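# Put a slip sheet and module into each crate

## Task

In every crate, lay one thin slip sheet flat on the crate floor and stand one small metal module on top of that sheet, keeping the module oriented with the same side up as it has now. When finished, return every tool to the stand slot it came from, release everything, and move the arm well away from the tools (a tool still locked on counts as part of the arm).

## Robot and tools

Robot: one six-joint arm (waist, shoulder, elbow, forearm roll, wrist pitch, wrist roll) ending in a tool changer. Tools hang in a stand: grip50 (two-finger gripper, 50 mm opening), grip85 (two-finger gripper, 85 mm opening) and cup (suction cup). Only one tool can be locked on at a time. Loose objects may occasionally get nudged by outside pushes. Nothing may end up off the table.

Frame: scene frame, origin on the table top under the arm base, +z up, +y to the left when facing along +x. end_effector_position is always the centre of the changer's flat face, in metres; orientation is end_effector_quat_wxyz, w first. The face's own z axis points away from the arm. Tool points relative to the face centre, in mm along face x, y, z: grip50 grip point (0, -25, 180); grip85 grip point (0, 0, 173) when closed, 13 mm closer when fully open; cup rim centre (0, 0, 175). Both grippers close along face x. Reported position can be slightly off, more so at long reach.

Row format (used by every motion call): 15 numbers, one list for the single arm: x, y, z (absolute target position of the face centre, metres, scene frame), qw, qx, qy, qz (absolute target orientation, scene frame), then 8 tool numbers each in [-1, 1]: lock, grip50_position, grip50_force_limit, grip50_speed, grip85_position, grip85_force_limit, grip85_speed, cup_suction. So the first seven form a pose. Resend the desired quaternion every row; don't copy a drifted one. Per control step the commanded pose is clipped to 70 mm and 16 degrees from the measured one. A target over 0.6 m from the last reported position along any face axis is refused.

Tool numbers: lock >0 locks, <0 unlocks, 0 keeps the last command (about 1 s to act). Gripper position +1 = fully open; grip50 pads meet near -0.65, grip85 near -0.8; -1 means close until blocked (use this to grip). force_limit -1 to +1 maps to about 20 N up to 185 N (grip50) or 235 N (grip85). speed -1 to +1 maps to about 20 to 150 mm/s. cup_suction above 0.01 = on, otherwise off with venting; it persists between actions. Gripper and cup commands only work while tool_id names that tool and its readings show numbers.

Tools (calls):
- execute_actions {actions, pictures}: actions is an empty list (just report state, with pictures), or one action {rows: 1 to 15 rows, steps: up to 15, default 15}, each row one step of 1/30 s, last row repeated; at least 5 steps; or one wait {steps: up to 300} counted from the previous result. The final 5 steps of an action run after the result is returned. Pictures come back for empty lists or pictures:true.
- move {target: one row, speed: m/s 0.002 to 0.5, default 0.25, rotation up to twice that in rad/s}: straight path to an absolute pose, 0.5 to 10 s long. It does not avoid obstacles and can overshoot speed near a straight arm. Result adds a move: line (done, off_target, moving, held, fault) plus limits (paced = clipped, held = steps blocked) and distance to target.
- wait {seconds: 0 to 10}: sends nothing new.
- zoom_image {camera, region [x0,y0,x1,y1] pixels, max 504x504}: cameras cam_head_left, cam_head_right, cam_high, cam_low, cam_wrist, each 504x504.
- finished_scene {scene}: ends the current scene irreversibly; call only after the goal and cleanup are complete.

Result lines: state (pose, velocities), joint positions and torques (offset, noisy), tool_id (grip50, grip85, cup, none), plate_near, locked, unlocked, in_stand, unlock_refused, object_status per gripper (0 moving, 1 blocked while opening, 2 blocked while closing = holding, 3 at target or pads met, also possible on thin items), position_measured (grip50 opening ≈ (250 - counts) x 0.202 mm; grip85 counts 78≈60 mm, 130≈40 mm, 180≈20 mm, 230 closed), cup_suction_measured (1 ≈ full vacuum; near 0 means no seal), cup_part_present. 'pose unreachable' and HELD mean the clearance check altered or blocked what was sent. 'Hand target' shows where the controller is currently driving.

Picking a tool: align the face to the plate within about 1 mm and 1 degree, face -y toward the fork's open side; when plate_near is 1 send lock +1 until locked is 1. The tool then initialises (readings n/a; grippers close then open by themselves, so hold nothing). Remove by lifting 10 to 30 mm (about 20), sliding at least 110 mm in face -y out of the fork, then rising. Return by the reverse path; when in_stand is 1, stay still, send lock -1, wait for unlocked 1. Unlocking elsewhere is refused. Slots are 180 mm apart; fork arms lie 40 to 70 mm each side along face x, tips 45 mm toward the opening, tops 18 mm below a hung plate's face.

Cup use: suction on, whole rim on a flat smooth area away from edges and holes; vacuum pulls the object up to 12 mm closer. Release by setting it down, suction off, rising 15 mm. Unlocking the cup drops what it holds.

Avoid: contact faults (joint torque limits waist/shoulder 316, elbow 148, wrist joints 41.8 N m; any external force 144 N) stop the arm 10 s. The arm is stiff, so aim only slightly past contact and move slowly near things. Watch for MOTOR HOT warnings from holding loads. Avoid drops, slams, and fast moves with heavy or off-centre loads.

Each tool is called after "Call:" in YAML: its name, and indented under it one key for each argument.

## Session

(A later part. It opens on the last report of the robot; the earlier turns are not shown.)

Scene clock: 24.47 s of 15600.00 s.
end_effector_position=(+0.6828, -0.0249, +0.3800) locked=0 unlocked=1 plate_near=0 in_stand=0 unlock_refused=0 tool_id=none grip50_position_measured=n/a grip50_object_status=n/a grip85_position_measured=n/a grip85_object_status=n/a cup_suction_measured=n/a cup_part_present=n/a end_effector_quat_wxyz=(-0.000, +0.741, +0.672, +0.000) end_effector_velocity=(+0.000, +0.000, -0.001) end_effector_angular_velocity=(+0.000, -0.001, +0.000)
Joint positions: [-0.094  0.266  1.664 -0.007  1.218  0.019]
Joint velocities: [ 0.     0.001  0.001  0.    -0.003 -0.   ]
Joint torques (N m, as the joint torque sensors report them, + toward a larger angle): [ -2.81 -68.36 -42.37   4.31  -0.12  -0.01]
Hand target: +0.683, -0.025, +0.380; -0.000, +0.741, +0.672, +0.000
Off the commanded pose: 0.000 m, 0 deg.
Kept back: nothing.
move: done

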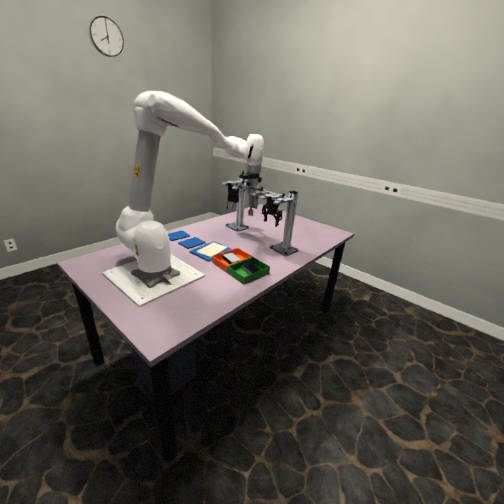

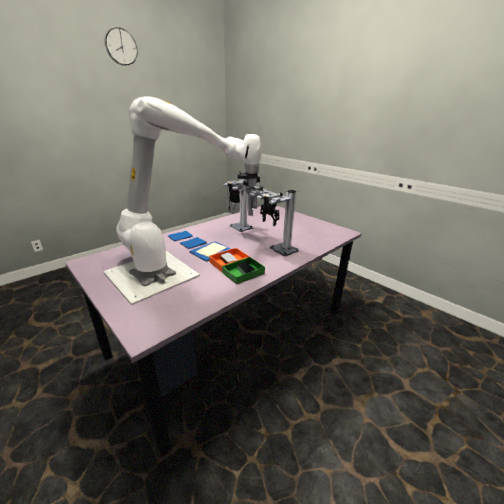

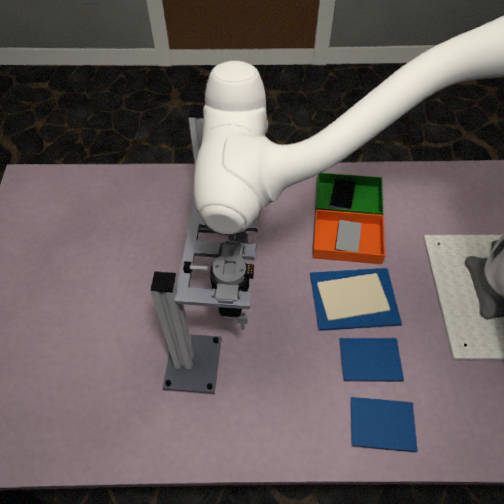

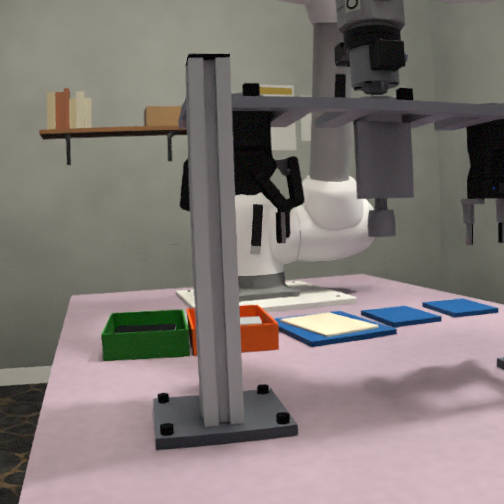

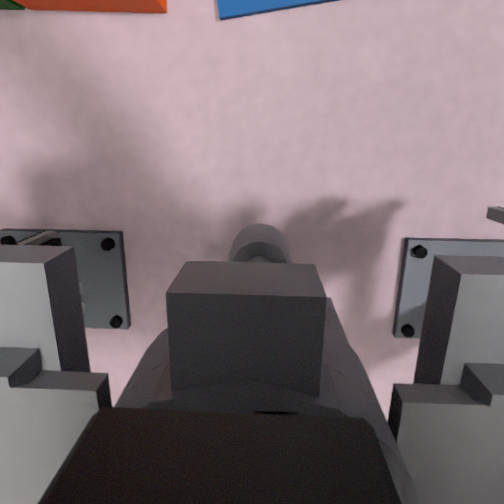

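Call:
move:
  target: [0.6829, -0.0249, 0.369, 0, 0.7408, 0.6717, 0, 0, 1, 0, 0, 1, 0, 0, 0]
  speed: 0.02

Call:
zoom_image:
  camera: "cam_low"
  region: [310, 40, 450, 140]

Scene clock: 25.70 s of 15600.00 s.
end_effector_position=(+0.6829, -0.0249, +0.3690) locked=0 unlocked=1 plate_near=0 in_stand=0 unlock_refused=0 tool_id=none grip50_position_measured=n/a grip50_object_status=n/a grip85_position_measured=n/a grip85_object_status=n/a cup_suction_measured=n/a cup_part_present=n/a end_effector_quat_wxyz=(-0.000, +0.741, +0.672, +0.000) end_effector_velocity=(+0.000, +0.000, -0.001) end_effector_angular_velocity=(-0.000, -0.000, +0.001)
Joint positions: [-0.094  0.272  1.677 -0.007  1.199  0.019]
Joint velocities: [ 0.     0.001  0.001 -0.    -0.002 -0.   ]
Joint torques (N m, as the joint torque sensors report them, + toward a larger angle): [ -2.87 -68.08 -41.68   4.26   0.12  -0.13]
Hand target: +0.683, -0.025, +0.369; -0.000, +0.741, +0.672, +0.000
Off the commanded pose: 0.000 m, 0 deg.
Kept back: nothing.
move: done

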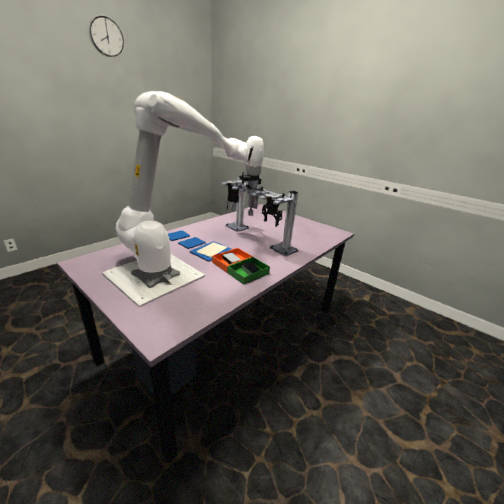

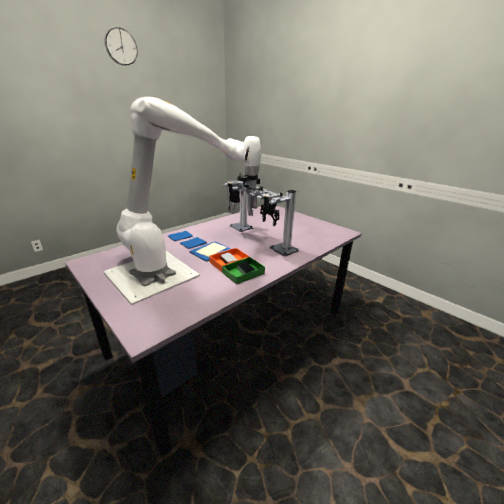

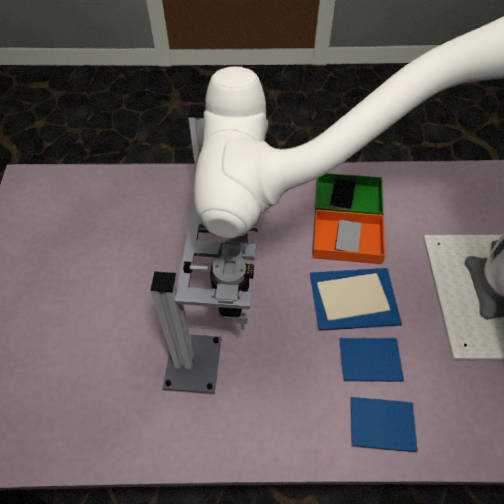

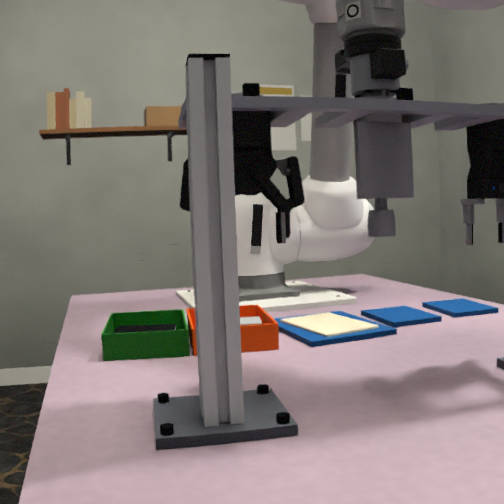

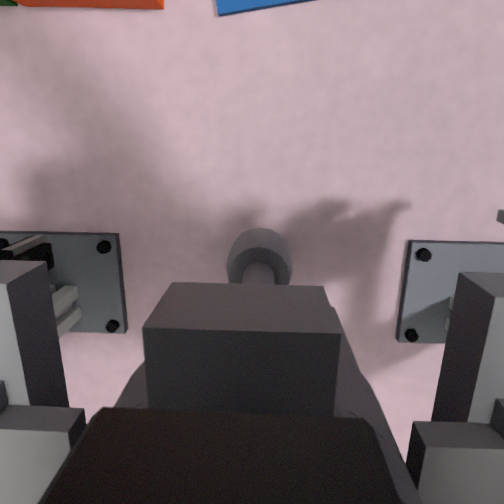

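Region (310, 40, 450, 140) of cam_low's 504x504 image, scaled by 3.600, with more detail than that image has; it fills the top 360 rows of this view, and the rest is white.

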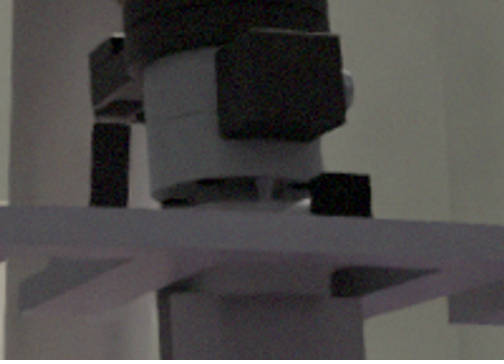

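Call:
move:
  target: [0.6829, -0.0249, 0.363, 0, 0.7408, 0.6717, 0, 0, 1, 0, 0, 1, 0, 0, 0]
  speed: 0.01

Call:
zoom_image:
  camera: "cam_low"
  region: [310, 40, 450, 140]

Scene clock: 26.77 s of 15600.00 s.
end_effector_position=(+0.6829, -0.0249, +0.3630) locked=0 unlocked=1 plate_near=0 in_stand=1 unlock_refused=0 tool_id=none grip50_position_measured=n/a grip50_object_status=n/a grip85_position_measured=n/a grip85_object_status=n/a cup_suction_measured=n/a cup_part_present=n/a end_effector_quat_wxyz=(+0.000, +0.741, +0.672, +0.000) end_effector_velocity=(+0.000, -0.000, -0.000) end_effector_angular_velocity=(-0.000, -0.001, -0.000)
Joint positions: [-0.094  0.276  1.683 -0.008  1.189  0.019]
Joint velocities: [-0.     0.     0.     0.    -0.001 -0.   ]
Joint torques (N m, as the joint torque sensors report them, + toward a larger angle): [ -2.63 -69.22 -41.6    4.2    0.03   0.05]
Hand target: +0.683, -0.025, +0.363; -0.000, +0.741, +0.672, +0.000
Off the commanded pose: 0.000 m, 0 deg.
Kept back: nothing.
move: done

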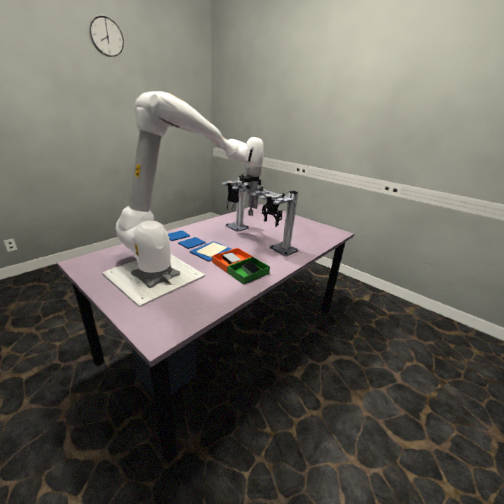

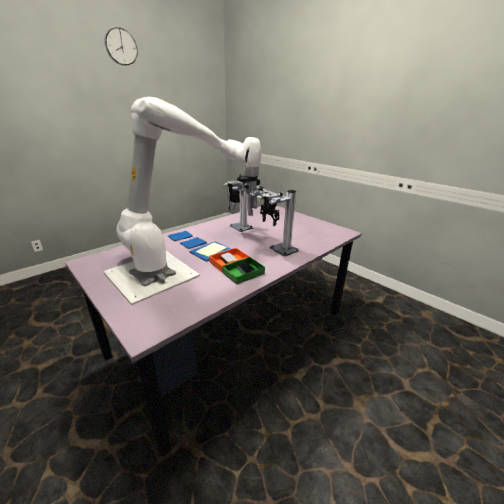

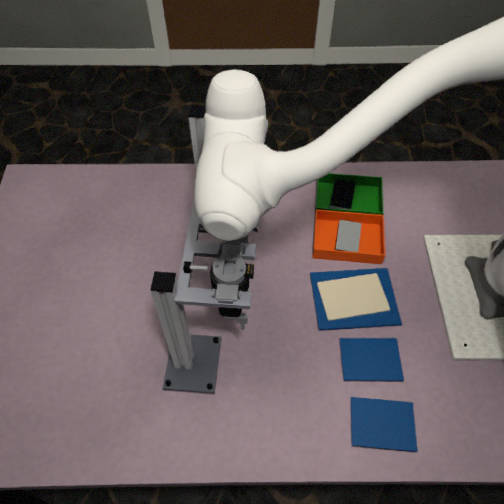

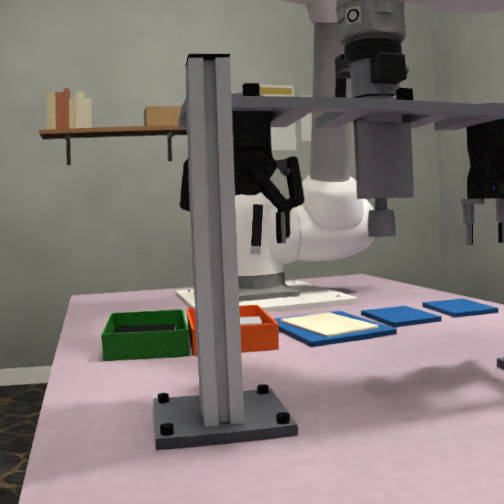

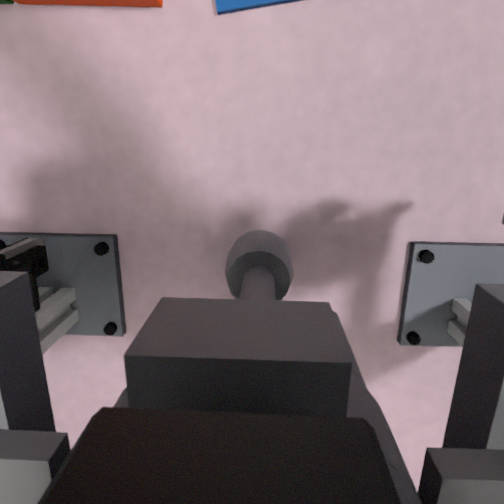

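Region (310, 40, 450, 140) of cam_low's 504x504 image, scaled by 3.600, with more detail than that image has; it fills the top 360 rows of this view, and the rest is white.

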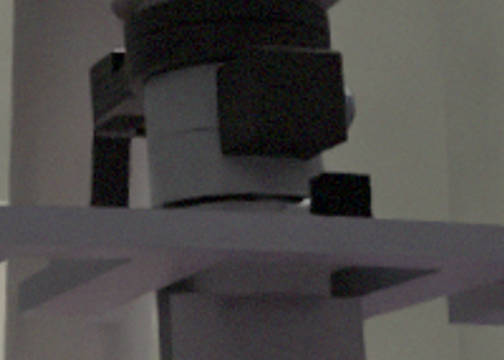

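Call:
execute_actions:
  actions:
    - {"rows": [[0.6829,-0.0249,0.3625,0,0.7408,0.6717,0,0,1,0,0,1,0,0,0],[0.6829,-0.0249,0.362,0,0.7408,0.6717,0,0,1,0,0,1,0,0,0],[0.6829,-0.0249,0.3615,0,0.7408,0.6717,0,0,1,0,0,1,0,0,0],[0.6829,-0.0249,0.3615,0,0.7408,0.6717,0,0,1,0,0,1,0,0,0],[0.6829,-0.0249,0.361,0,0.7408,0.6717,0,0,1,0,0,1,0,0,0]], "steps": 15}

Scene clock: 27.33 s of 15600.00 s.
end_effector_position=(+0.6829, -0.0249, +0.3610) locked=0 unlocked=1 plate_near=1 in_stand=1 unlock_refused=0 tool_id=none grip50_position_measured=n/a grip50_object_status=n/a grip85_position_measured=n/a grip85_object_status=n/a cup_suction_measured=n/a cup_part_present=n/a end_effector_quat_wxyz=(-0.000, +0.741, +0.672, +0.000) end_effector_velocity=(+0.000, +0.000, -0.000) end_effector_angular_velocity=(-0.000, -0.001, +0.000)
Joint positions: [-0.094  0.277  1.686 -0.008  1.185  0.019]
Joint velocities: [ 0.    -0.     0.001 -0.    -0.002  0.   ]
Joint torques (N m, as the joint torque sensors report them, + toward a larger angle): [ -3.53 -68.3  -41.9    4.18  -0.1    0.06]
Steps of this call (steps 1 to 7: nothing new was sent; steps 8 to 17: the first 10 steps of this action). Readings (end_effector_position | what the end effector reports):
8: (+0.6829, -0.0249, +0.3630) | locked=0 unlocked=1 plate_near=0 in_stand=1 unlock_refused=0 tool_id=none grip50_position_measured=n/a grip50_object_status=n/a grip85_position_measured=n/a grip85_object_status=n/a cup_suction_measured=n/a cup_part_present=n/a
9: (+0.6829, -0.0249, +0.3628) | locked=0 unlocked=1 plate_near=0 in_stand=1 unlock_refused=0 tool_id=none grip50_position_measured=n/a grip50_object_status=n/a grip85_position_measured=n/a grip85_object_status=n/a cup_suction_measured=n/a cup_part_present=n/a
11: (+0.6829, -0.0249, +0.3621) | locked=0 unlocked=1 plate_near=0 in_stand=1 unlock_refused=0 tool_id=none grip50_position_measured=n/a grip50_object_status=n/a grip85_position_measured=n/a grip85_object_status=n/a cup_suction_measured=n/a cup_part_present=n/a
15: (+0.6829, -0.0249, +0.3611) | locked=0 unlocked=1 plate_near=1 in_stand=1 unlock_refused=0 tool_id=none grip50_position_measured=n/a grip50_object_status=n/a grip85_position_measured=n/a grip85_object_status=n/a cup_suction_measured=n/a cup_part_present=n/a
17: the state above

plate_near=1. Lock.

Call:
move:
  target: [0.6829, -0.0249, 0.361, 0, 0.7408, 0.6717, 0, 1, 1, 0, 0, 1, 0, 0, 0]
  speed: 0.01

Scene clock: 28.27 s of 15600.00 s.
end_effector_position=(+0.6829, -0.0249, +0.3609) locked=0 unlocked=0 plate_near=1 in_stand=1 unlock_refused=0 tool_id=none grip50_position_measured=n/a grip50_object_status=n/a grip85_position_measured=n/a grip85_object_status=n/a cup_suction_measured=n/a cup_part_present=n/a end_effector_quat_wxyz=(-0.000, +0.741, +0.672, -0.000) end_effector_velocity=(+0.000, +0.000, -0.001) end_effector_angular_velocity=(+0.000, +0.001, -0.000)
Joint positions: [-0.094  0.277  1.686 -0.008  1.185  0.019]
Joint velocities: [ 0.     0.001  0.     0.    -0.     0.   ]
Joint torques (N m, as the joint torque sensors report them, + toward a larger angle): [ -3.07 -74.53 -45.99   4.39  -0.06   0.1 ]
Hand target: +0.683, -0.025, +0.361; +0.000, +0.741, +0.672, +0.000
Off your previous action's commanded pose: 0.000 m, 0 deg at its last step (step 5 of this call).
Off the commanded pose: 0.000 m, 0 deg.
Kept back: nothing.
move: done

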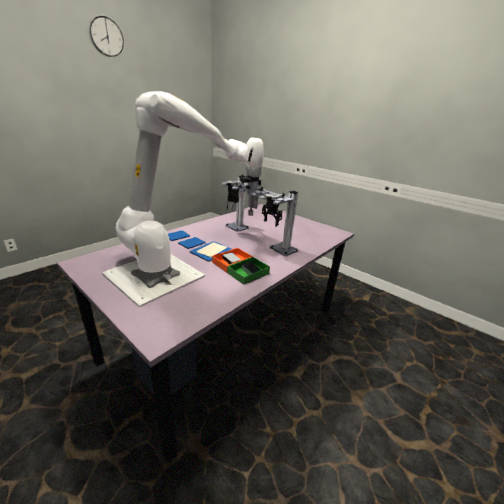

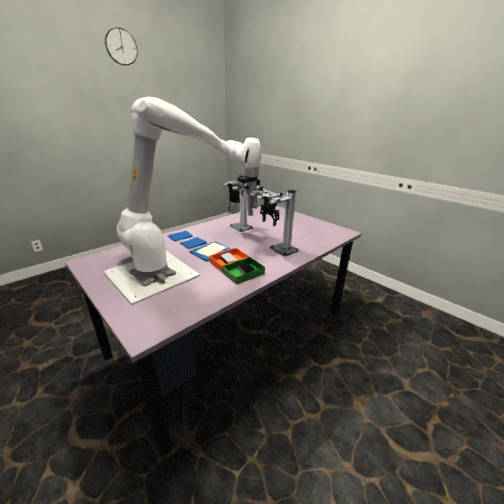

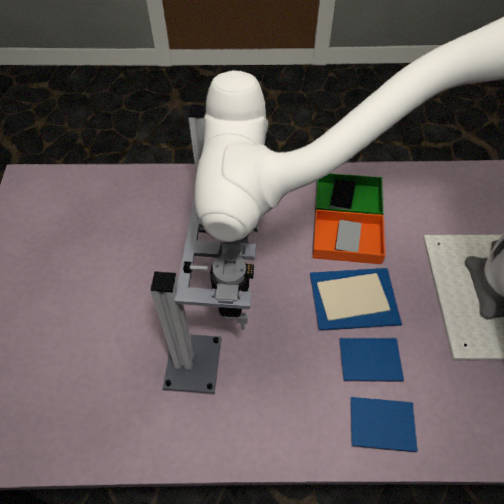

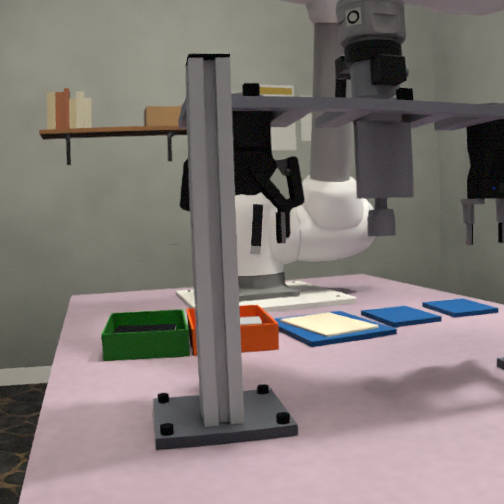

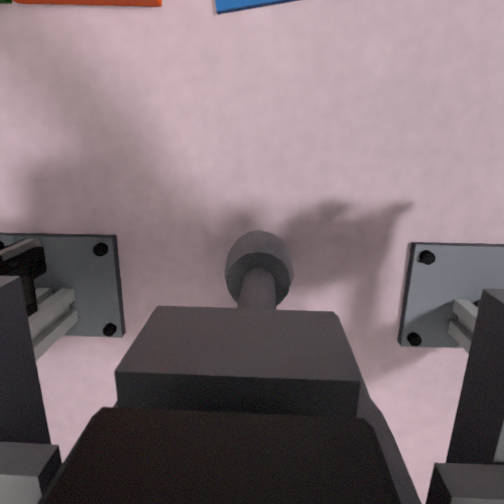

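Call:
execute_actions:
  actions:
    - {"steps": 10}

Scene clock: 28.60 s of 15600.00 s.
end_effector_position=(+0.6829, -0.0249, +0.3610) locked=1 unlocked=0 plate_near=1 in_stand=1 unlock_refused=0 tool_id=cup grip50_position_measured=n/a grip50_object_status=n/a grip85_position_measured=n/a grip85_object_status=n/a cup_suction_measured=n/a cup_part_present=n/a end_effector_quat_wxyz=(-0.000, +0.741, +0.672, -0.000) end_effector_velocity=(-0.000, +0.000, +0.001) end_effector_angular_velocity=(-0.000, -0.002, -0.000)
Joint positions: [-0.094  0.277  1.686 -0.008  1.185  0.019]
Joint velocities: [ 0.    -0.002 -0.    -0.     0.     0.   ]
Joint torques (N m, as the joint torque sensors report them, + toward a larger angle): [ -3.19 -73.65 -46.29   4.4   -0.03   0.  ]
Hand target: +0.683, -0.025, +0.361; +0.000, +0.741, +0.672, +0.000
Off the commanded pose: 0.000 m, 0 deg.
Kept back: nothing.
Steps of this call (steps 1 to 10: nothing new was sent). Readings (end_effector_position | what the end effector reports):
1: (+0.6829, -0.0249, +0.3609) | locked=0 unlocked=0 plate_near=1 in_stand=1 unlock_refused=0 tool_id=none grip50_position_measured=n/a grip50_object_status=n/a grip85_position_measured=n/a grip85_object_status=n/a cup_suction_measured=n/a cup_part_present=n/a
2: (+0.6829, -0.0249, +0.3609) | locked=0 unlocked=0 plate_near=1 in_stand=1 unlock_refused=0 tool_id=none grip50_position_measured=n/a grip50_object_status=n/a grip85_position_measured=n/a grip85_object_status=n/a cup_suction_measured=n/a cup_part_present=n/a
4: (+0.6829, -0.0249, +0.3609) | locked=1 unlocked=0 plate_near=1 in_stand=1 unlock_refused=0 tool_id=cup grip50_position_measured=n/a grip50_object_status=n/a grip85_position_measured=n/a grip85_object_status=n/a cup_suction_measured=n/a cup_part_present=n/a
8: (+0.6829, -0.0249, +0.3610) | locked=1 unlocked=0 plate_near=1 in_stand=1 unlock_refused=0 tool_id=cup grip50_position_measured=n/a grip50_object_status=n/a grip85_position_measured=n/a grip85_object_status=n/a cup_suction_measured=n/a cup_part_present=n/a
10: the state above

Call:
move:
  target: [0.6829, -0.0249, 0.381, 0, 0.7408, 0.6717, 0, 0, 1, 0, 0, 1, 0, 0, 0]
  speed: 0.05

Call:
move:
  target: [0.5535, -0.0122, 0.381, 0, 0.7408, 0.6717, 0, 0, 1, 0, 0, 1, 0, 0, 0]
  speed: 0.12

Scene clock: 29.63 s of 15600.00 s.
end_effector_position=(+0.6829, -0.0249, +0.3810) locked=1 unlocked=0 plate_near=1 in_stand=0 unlock_refused=0 tool_id=cup grip50_position_measured=n/a grip50_object_status=n/a grip85_position_measured=n/a grip85_object_status=n/a cup_suction_measured=0.00 cup_part_present=0 end_effector_quat_wxyz=(+0.000, +0.741, +0.672, -0.000) end_effector_velocity=(+0.000, +0.000, +0.000) end_effector_angular_velocity=(+0.000, -0.001, +0.000)
Joint positions: [-0.094  0.266  1.663 -0.008  1.22   0.019]
Joint velocities: [ 0.     0.    -0.001  0.    -0.    -0.   ]
Joint torques (N m, as the joint torque sensors report them, + toward a larger angle): [ -3.3  -73.4  -46.73   4.19  -0.02  -0.15]
Hand target: +0.683, -0.025, +0.381; +0.000, +0.741, +0.672, -0.000
Off the commanded pose: 0.000 m, 0 deg.
Kept back: nothing.
move: done

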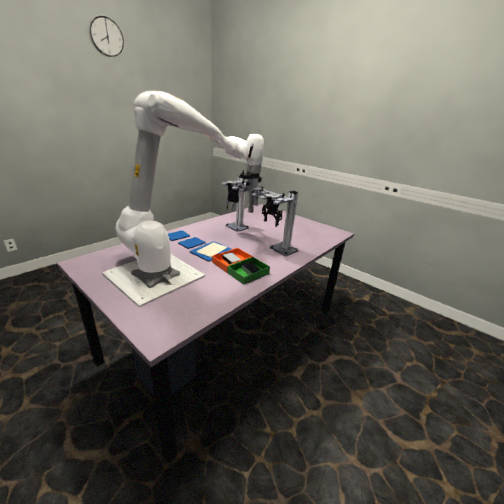

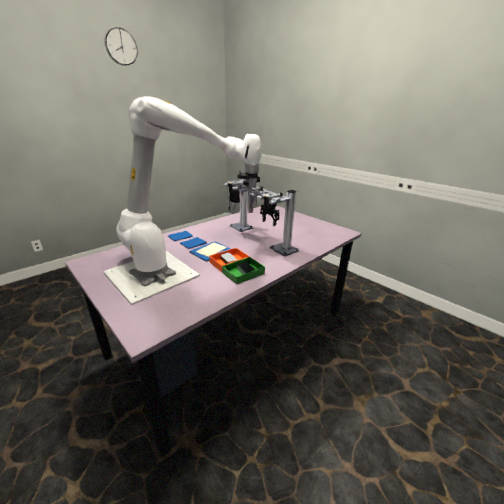

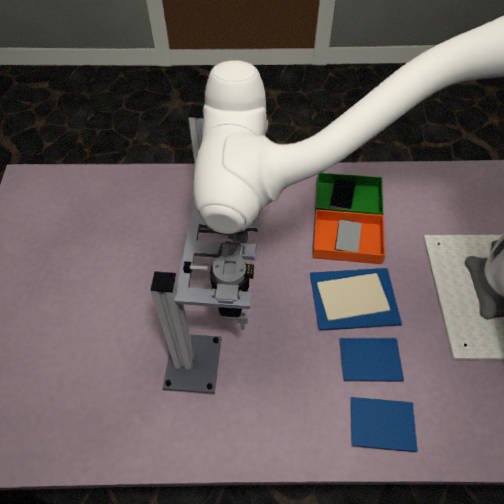

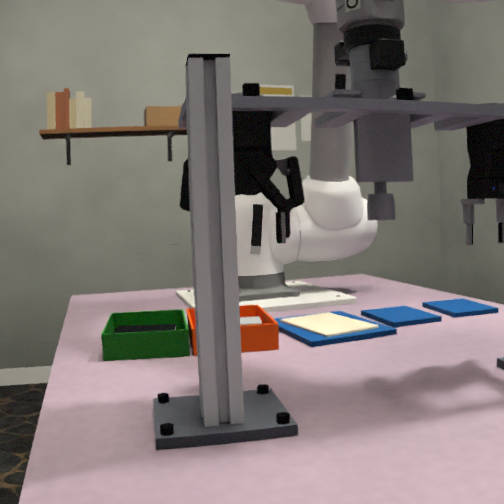

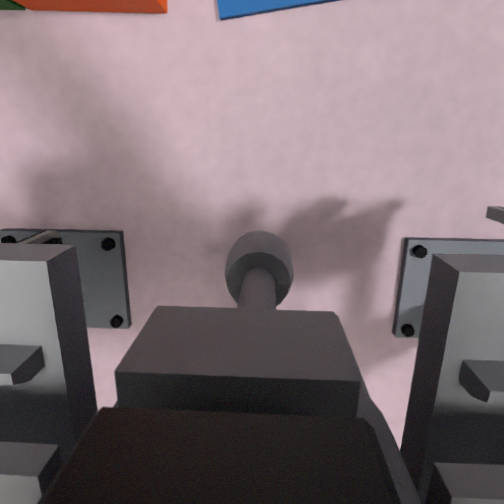

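Scene clock: 31.07 s of 15600.00 s.
end_effector_position=(+0.5536, -0.0121, +0.3812) locked=1 unlocked=0 plate_near=1 in_stand=0 unlock_refused=0 tool_id=cup grip50_position_measured=n/a grip50_object_status=n/a grip85_position_measured=n/a grip85_object_status=n/a cup_suction_measured=0.00 cup_part_present=0 end_effector_quat_wxyz=(-0.000, +0.741, +0.672, +0.000) end_effector_velocity=(-0.001, +0.000, -0.000) end_effector_angular_velocity=(+0.000, +0.001, +0.000)
Joint positions: [-0.09   0.065  1.9   -0.007  1.183  0.023]
Joint velocities: [-0.    -0.001  0.001 -0.     0.001 -0.   ]
Joint torques (N m, as the joint torque sensors report them, + toward a larger angle): [ -3.32 -50.35 -45.98   4.32   0.03   0.06]
Hand target: +0.554, -0.012, +0.381; -0.000, +0.741, +0.672, +0.000
Off the commanded pose: 0.000 m, 0 deg.
Kept back: nothing.
move: done

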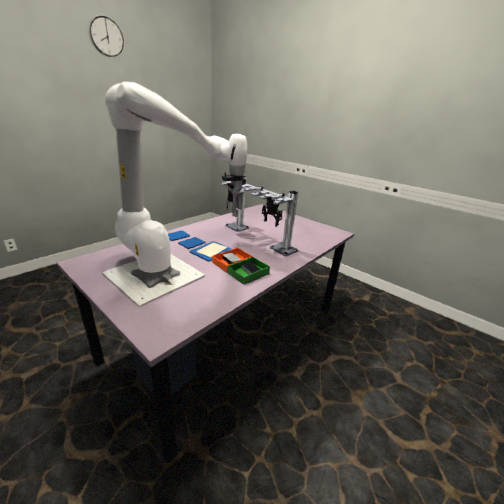

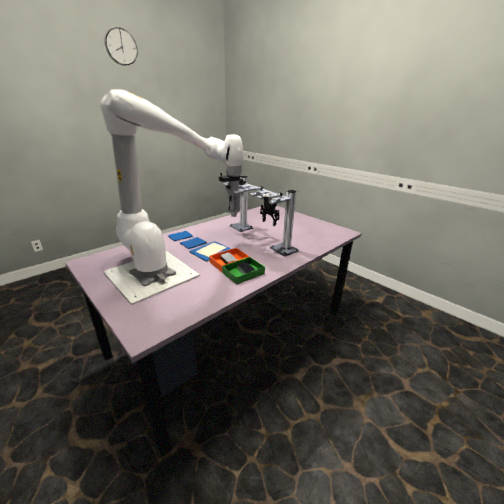

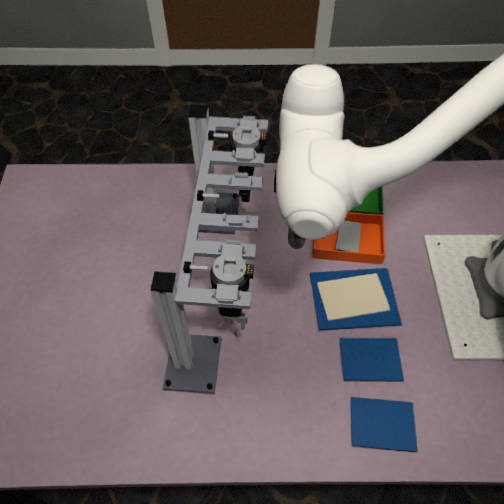

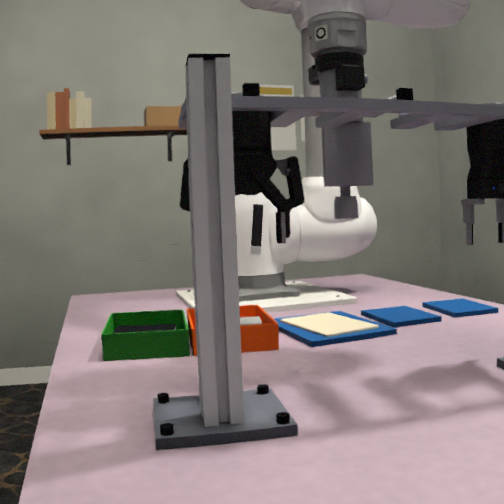

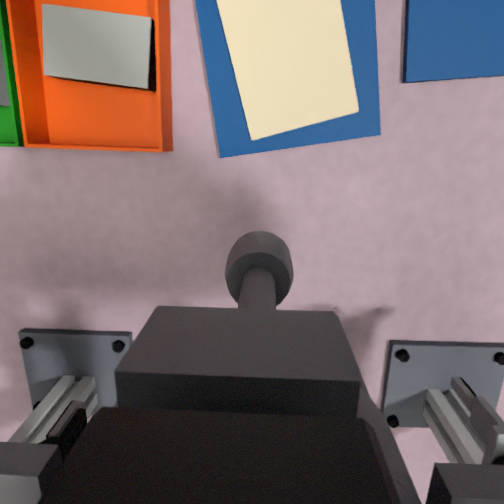

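Call:
move:
  target: [0.394, -0.155, 0.36, 0, 0.7408, 0.6717, 0, 0, 1, 0, 0, 1, 0, 0, 0]
  speed: 0.25

Scene clock: 35.07 s of 15600.00 s.
end_effector_position=(+0.3937, -0.1550, +0.3602) locked=1 unlocked=0 plate_near=1 in_stand=0 unlock_refused=0 tool_id=cup grip50_position_measured=n/a grip50_object_status=n/a grip85_position_measured=n/a grip85_object_status=n/a cup_suction_measured=0.00 cup_part_present=0 end_effector_quat_wxyz=(-0.000, +0.741, +0.672, -0.000) end_effector_velocity=(-0.000, -0.001, -0.000) end_effector_angular_velocity=(+0.001, +0.002, -0.000)
Joint positions: [-0.458 -0.139  2.132 -0.01   1.152 -0.344]
Joint velocities: [-0.002  0.001 -0.     0.     0.001 -0.002]
Joint torques (N m, as the joint torque sensors report them, + toward a larger angle): [ -2.28 -28.77 -45.47   4.24  -0.05   0.03]
Hand target: +0.394, -0.155, +0.360; -0.000, +0.741, +0.672, -0.000
Off the commanded pose: 0.000 m, 0 deg.
Kept back: nothing.
move: done

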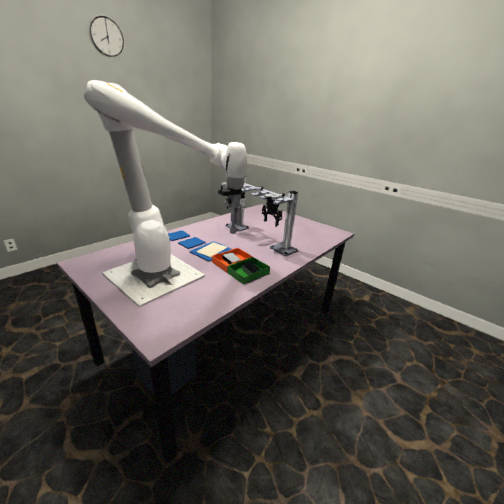

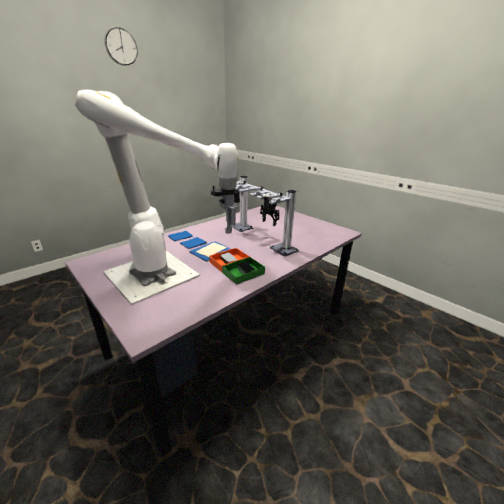

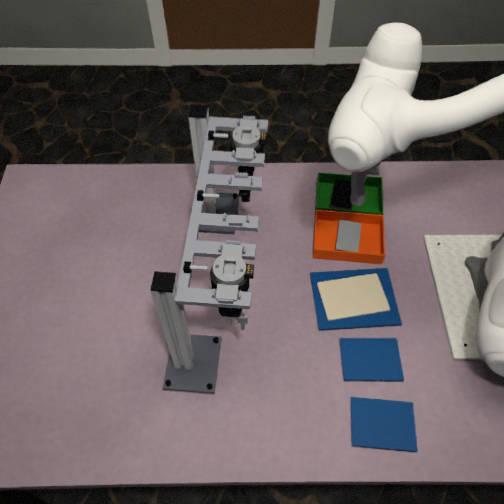

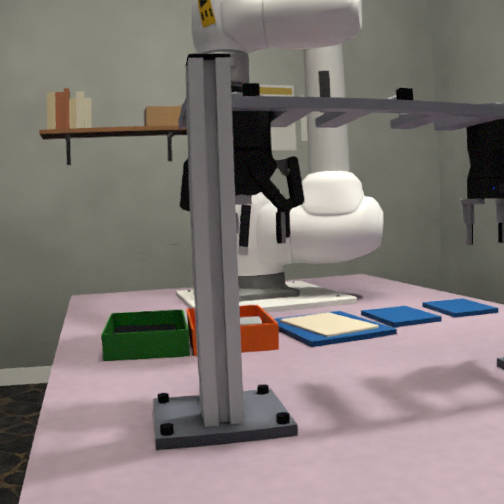

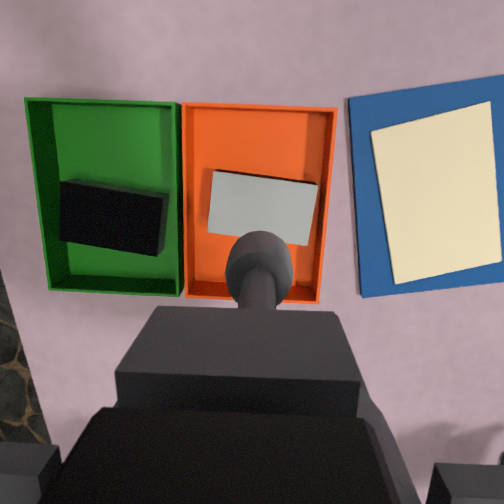

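Call:
zoom_image:
  camera: "cam_wrist"
  region: [10, 80, 350, 320]

Call:
zoom_image:
  camera: "cam_low"
  region: [90, 290, 400, 370]

Call:
zoom_image:
  camera: "cam_head_left"
  region: [180, 230, 280, 290]

Region (10, 80, 350, 320) of cam_wrist's 504x504 image, scaled by 1.482, with more detail than that image has; it fills the top 356 rows of this view, and the rest is white.

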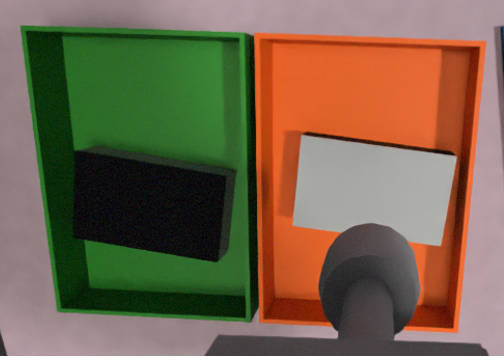

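Region (90, 290, 400, 370) of cam_low's 504x504 image, scaled by 1.626, with more detail than that image has; it fills the top 130 rows of this view, and the rest is white.

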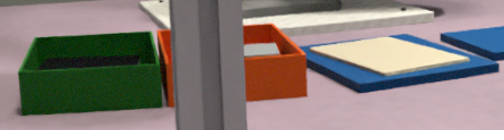

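Region (180, 230, 280, 290) of cam_head_left's 504x504 image, scaled by 5.040, with more detail than that image has; it fills the top 302 rows of this view, and the rest is white.

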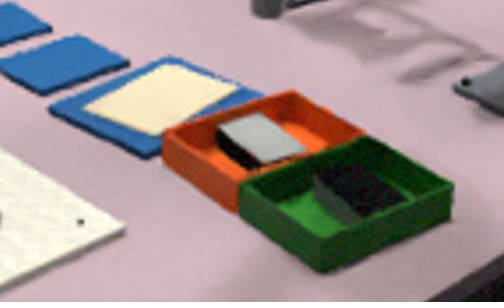

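Call:
move:
  target: [0.391, -0.1547, 0.228, 0, 0.7408, 0.6717, 0, 0, 1, 0, 0, 1, 0, 0, 0]
  speed: 0.2

Call:
zoom_image:
  camera: "cam_head_left"
  region: [190, 210, 290, 290]

Call:
zoom_image:
  camera: "cam_low"
  region: [180, 250, 320, 360]

Scene clock: 37.43 s of 15600.00 s.
end_effector_position=(+0.3909, -0.1546, +0.2280) locked=1 unlocked=0 plate_near=1 in_stand=0 unlock_refused=0 tool_id=cup grip50_position_measured=n/a grip50_object_status=n/a grip85_position_measured=n/a grip85_object_status=n/a cup_suction_measured=0.00 cup_part_present=0 end_effector_quat_wxyz=(-0.000, +0.741, +0.672, +0.000) end_effector_velocity=(+0.000, -0.000, -0.001) end_effector_angular_velocity=(-0.000, -0.001, +0.000)
Joint positions: [-0.463 -0.001  2.289 -0.011  0.857 -0.345]
Joint velocities: [-0.     0.001  0.    -0.    -0.002 -0.   ]
Joint torques (N m, as the joint torque sensors report them, + toward a larger angle): [ -2.7  -36.32 -37.06   3.55  -0.02  -0.07]
Hand target: +0.391, -0.155, +0.228; -0.000, +0.741, +0.672, +0.000
Off the commanded pose: 0.000 m, 0 deg.
Kept back: nothing.
move: done

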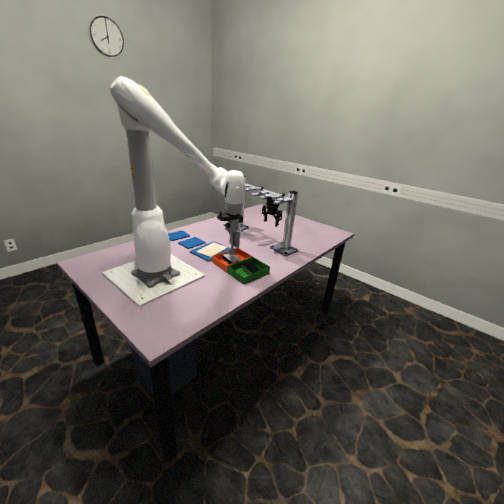

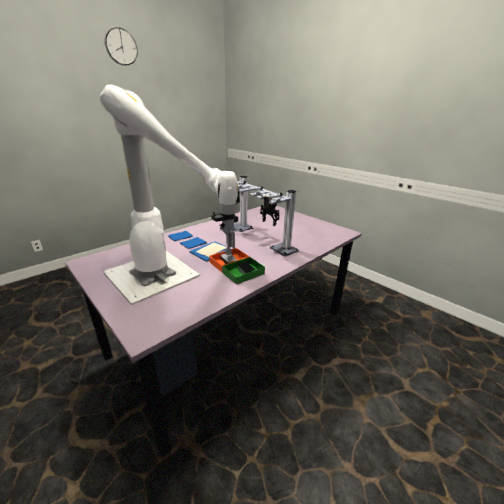

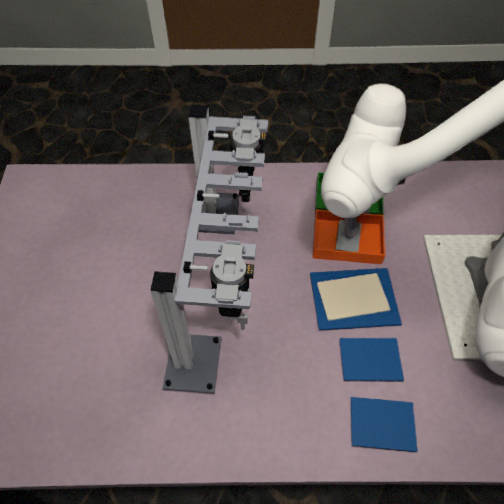

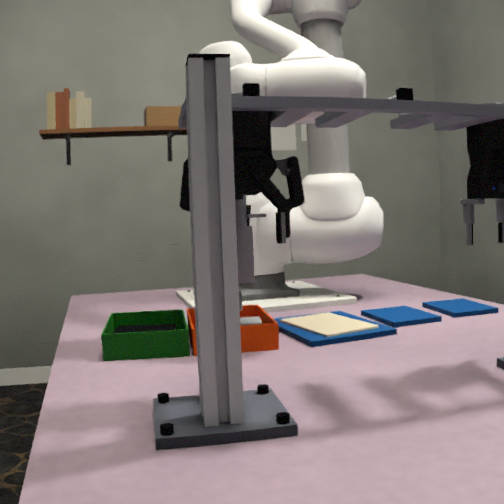

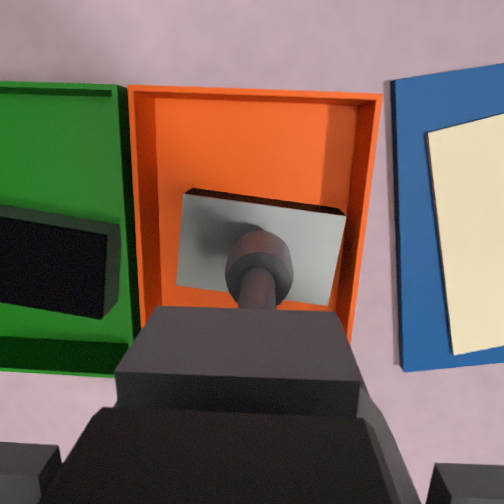

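Region (190, 210, 290, 290) of cam_head_left's 504x504 image, scaled by 5.040, with more detail than that image has; it fills the top 403 rows of this view, and the rest is white.

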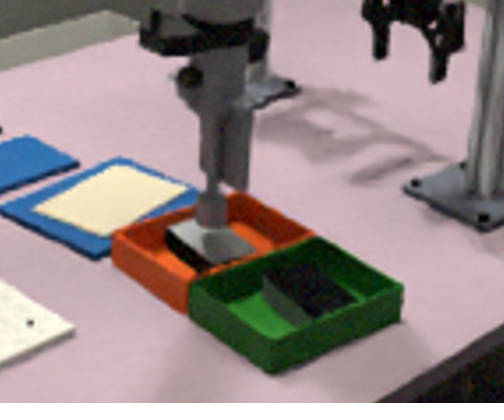

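Region (180, 250, 320, 360) of cam_low's 504x504 image, scaled by 3.600, with more detail than that image has; it fills the top 396 rows of this view, and the rest is white.

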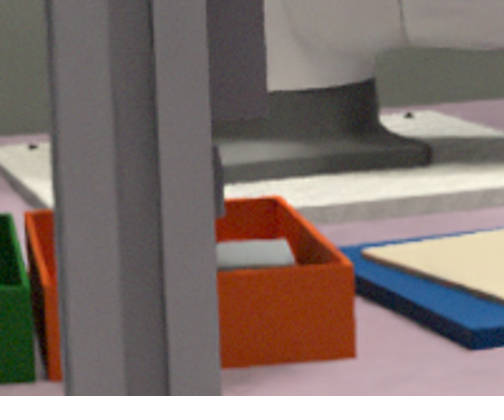

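Call:
execute_actions:
  actions:
    - {"rows": [[0.391,-0.1547,0.2272,0,0.7408,0.6717,0,0,1,0,0,1,0,0,1],[0.391,-0.1547,0.2264,0,0.7408,0.6717,0,0,1,0,0,1,0,0,1],[0.391,-0.1547,0.2256,0,0.7408,0.6717,0,0,1,0,0,1,0,0,1],[0.391,-0.1547,0.2248,0,0.7408,0.6717,0,0,1,0,0,1,0,0,1],[0.391,-0.1547,0.224,0,0.7408,0.6717,0,0,1,0,0,1,0,0,1],[0.391,-0.1547,0.2232,0,0.7408,0.6717,0,0,1,0,0,1,0,0,1],[0.391,-0.1547,0.2224,0,0.7408,0.6717,0,0,1,0,0,1,0,0,1],[0.391,-0.1547,0.2216,0,0.7408,0.6717,0,0,1,0,0,1,0,0,1],[0.391,-0.1547,0.2208,0,0.7408,0.6717,0,0,1,0,0,1,0,0,1],[0.391,-0.1547,0.220,0,0.7408,0.6717,0,0,1,0,0,1,0,0,1]], "steps": 15}

Scene clock: 38.33 s of 15600.00 s.
end_effector_position=(+0.3910, -0.1547, +0.2219) locked=1 unlocked=0 plate_near=1 in_stand=0 unlock_refused=0 tool_id=cup grip50_position_measured=n/a grip50_object_status=n/a grip85_position_measured=n/a grip85_object_status=n/a cup_suction_measured=0.00 cup_part_present=0 end_effector_quat_wxyz=(-0.000, +0.741, +0.672, +0.000) end_effector_velocity=(-0.000, -0.000, -0.023) end_effector_angular_velocity=(-0.000, +0.000, -0.000)
Joint positions: [-0.463  0.008  2.295 -0.012  0.843 -0.345]
Joint velocities: [-0.001  0.033  0.022 -0.001 -0.055  0.001]
Joint torques (N m, as the joint torque sensors report them, + toward a larger angle): [ -2.82 -36.5  -37.18   3.56  -0.1   -0.14]
Steps of this call (steps 1 to 17: nothing new was sent; steps 18 to 27: the first 10 steps of this action). Readings (end_effector_position | what the end effector reports):
18: (+0.3909, -0.1546, +0.2279) | locked=1 unlocked=0 plate_near=1 in_stand=0 unlock_refused=0 tool_id=cup grip50_position_measured=n/a grip50_object_status=n/a grip85_position_measured=n/a grip85_object_status=n/a cup_suction_measured=0.00 cup_part_present=0
19: (+0.3909, -0.1546, +0.2277) | locked=1 unlocked=0 plate_near=1 in_stand=0 unlock_refused=0 tool_id=cup grip50_position_measured=n/a grip50_object_status=n/a grip85_position_measured=n/a grip85_object_status=n/a cup_suction_measured=0.00 cup_part_present=0
21: (+0.3910, -0.1547, +0.2265) | locked=1 unlocked=0 plate_near=1 in_stand=0 unlock_refused=0 tool_id=cup grip50_position_measured=n/a grip50_object_status=n/a grip85_position_measured=n/a grip85_object_status=n/a cup_suction_measured=0.00 cup_part_present=0
25: (+0.3910, -0.1547, +0.2235) | locked=1 unlocked=0 plate_near=1 in_stand=0 unlock_refused=0 tool_id=cup grip50_position_measured=n/a grip50_object_status=n/a grip85_position_measured=n/a grip85_object_status=n/a cup_suction_measured=0.00 cup_part_present=0
27: the state above


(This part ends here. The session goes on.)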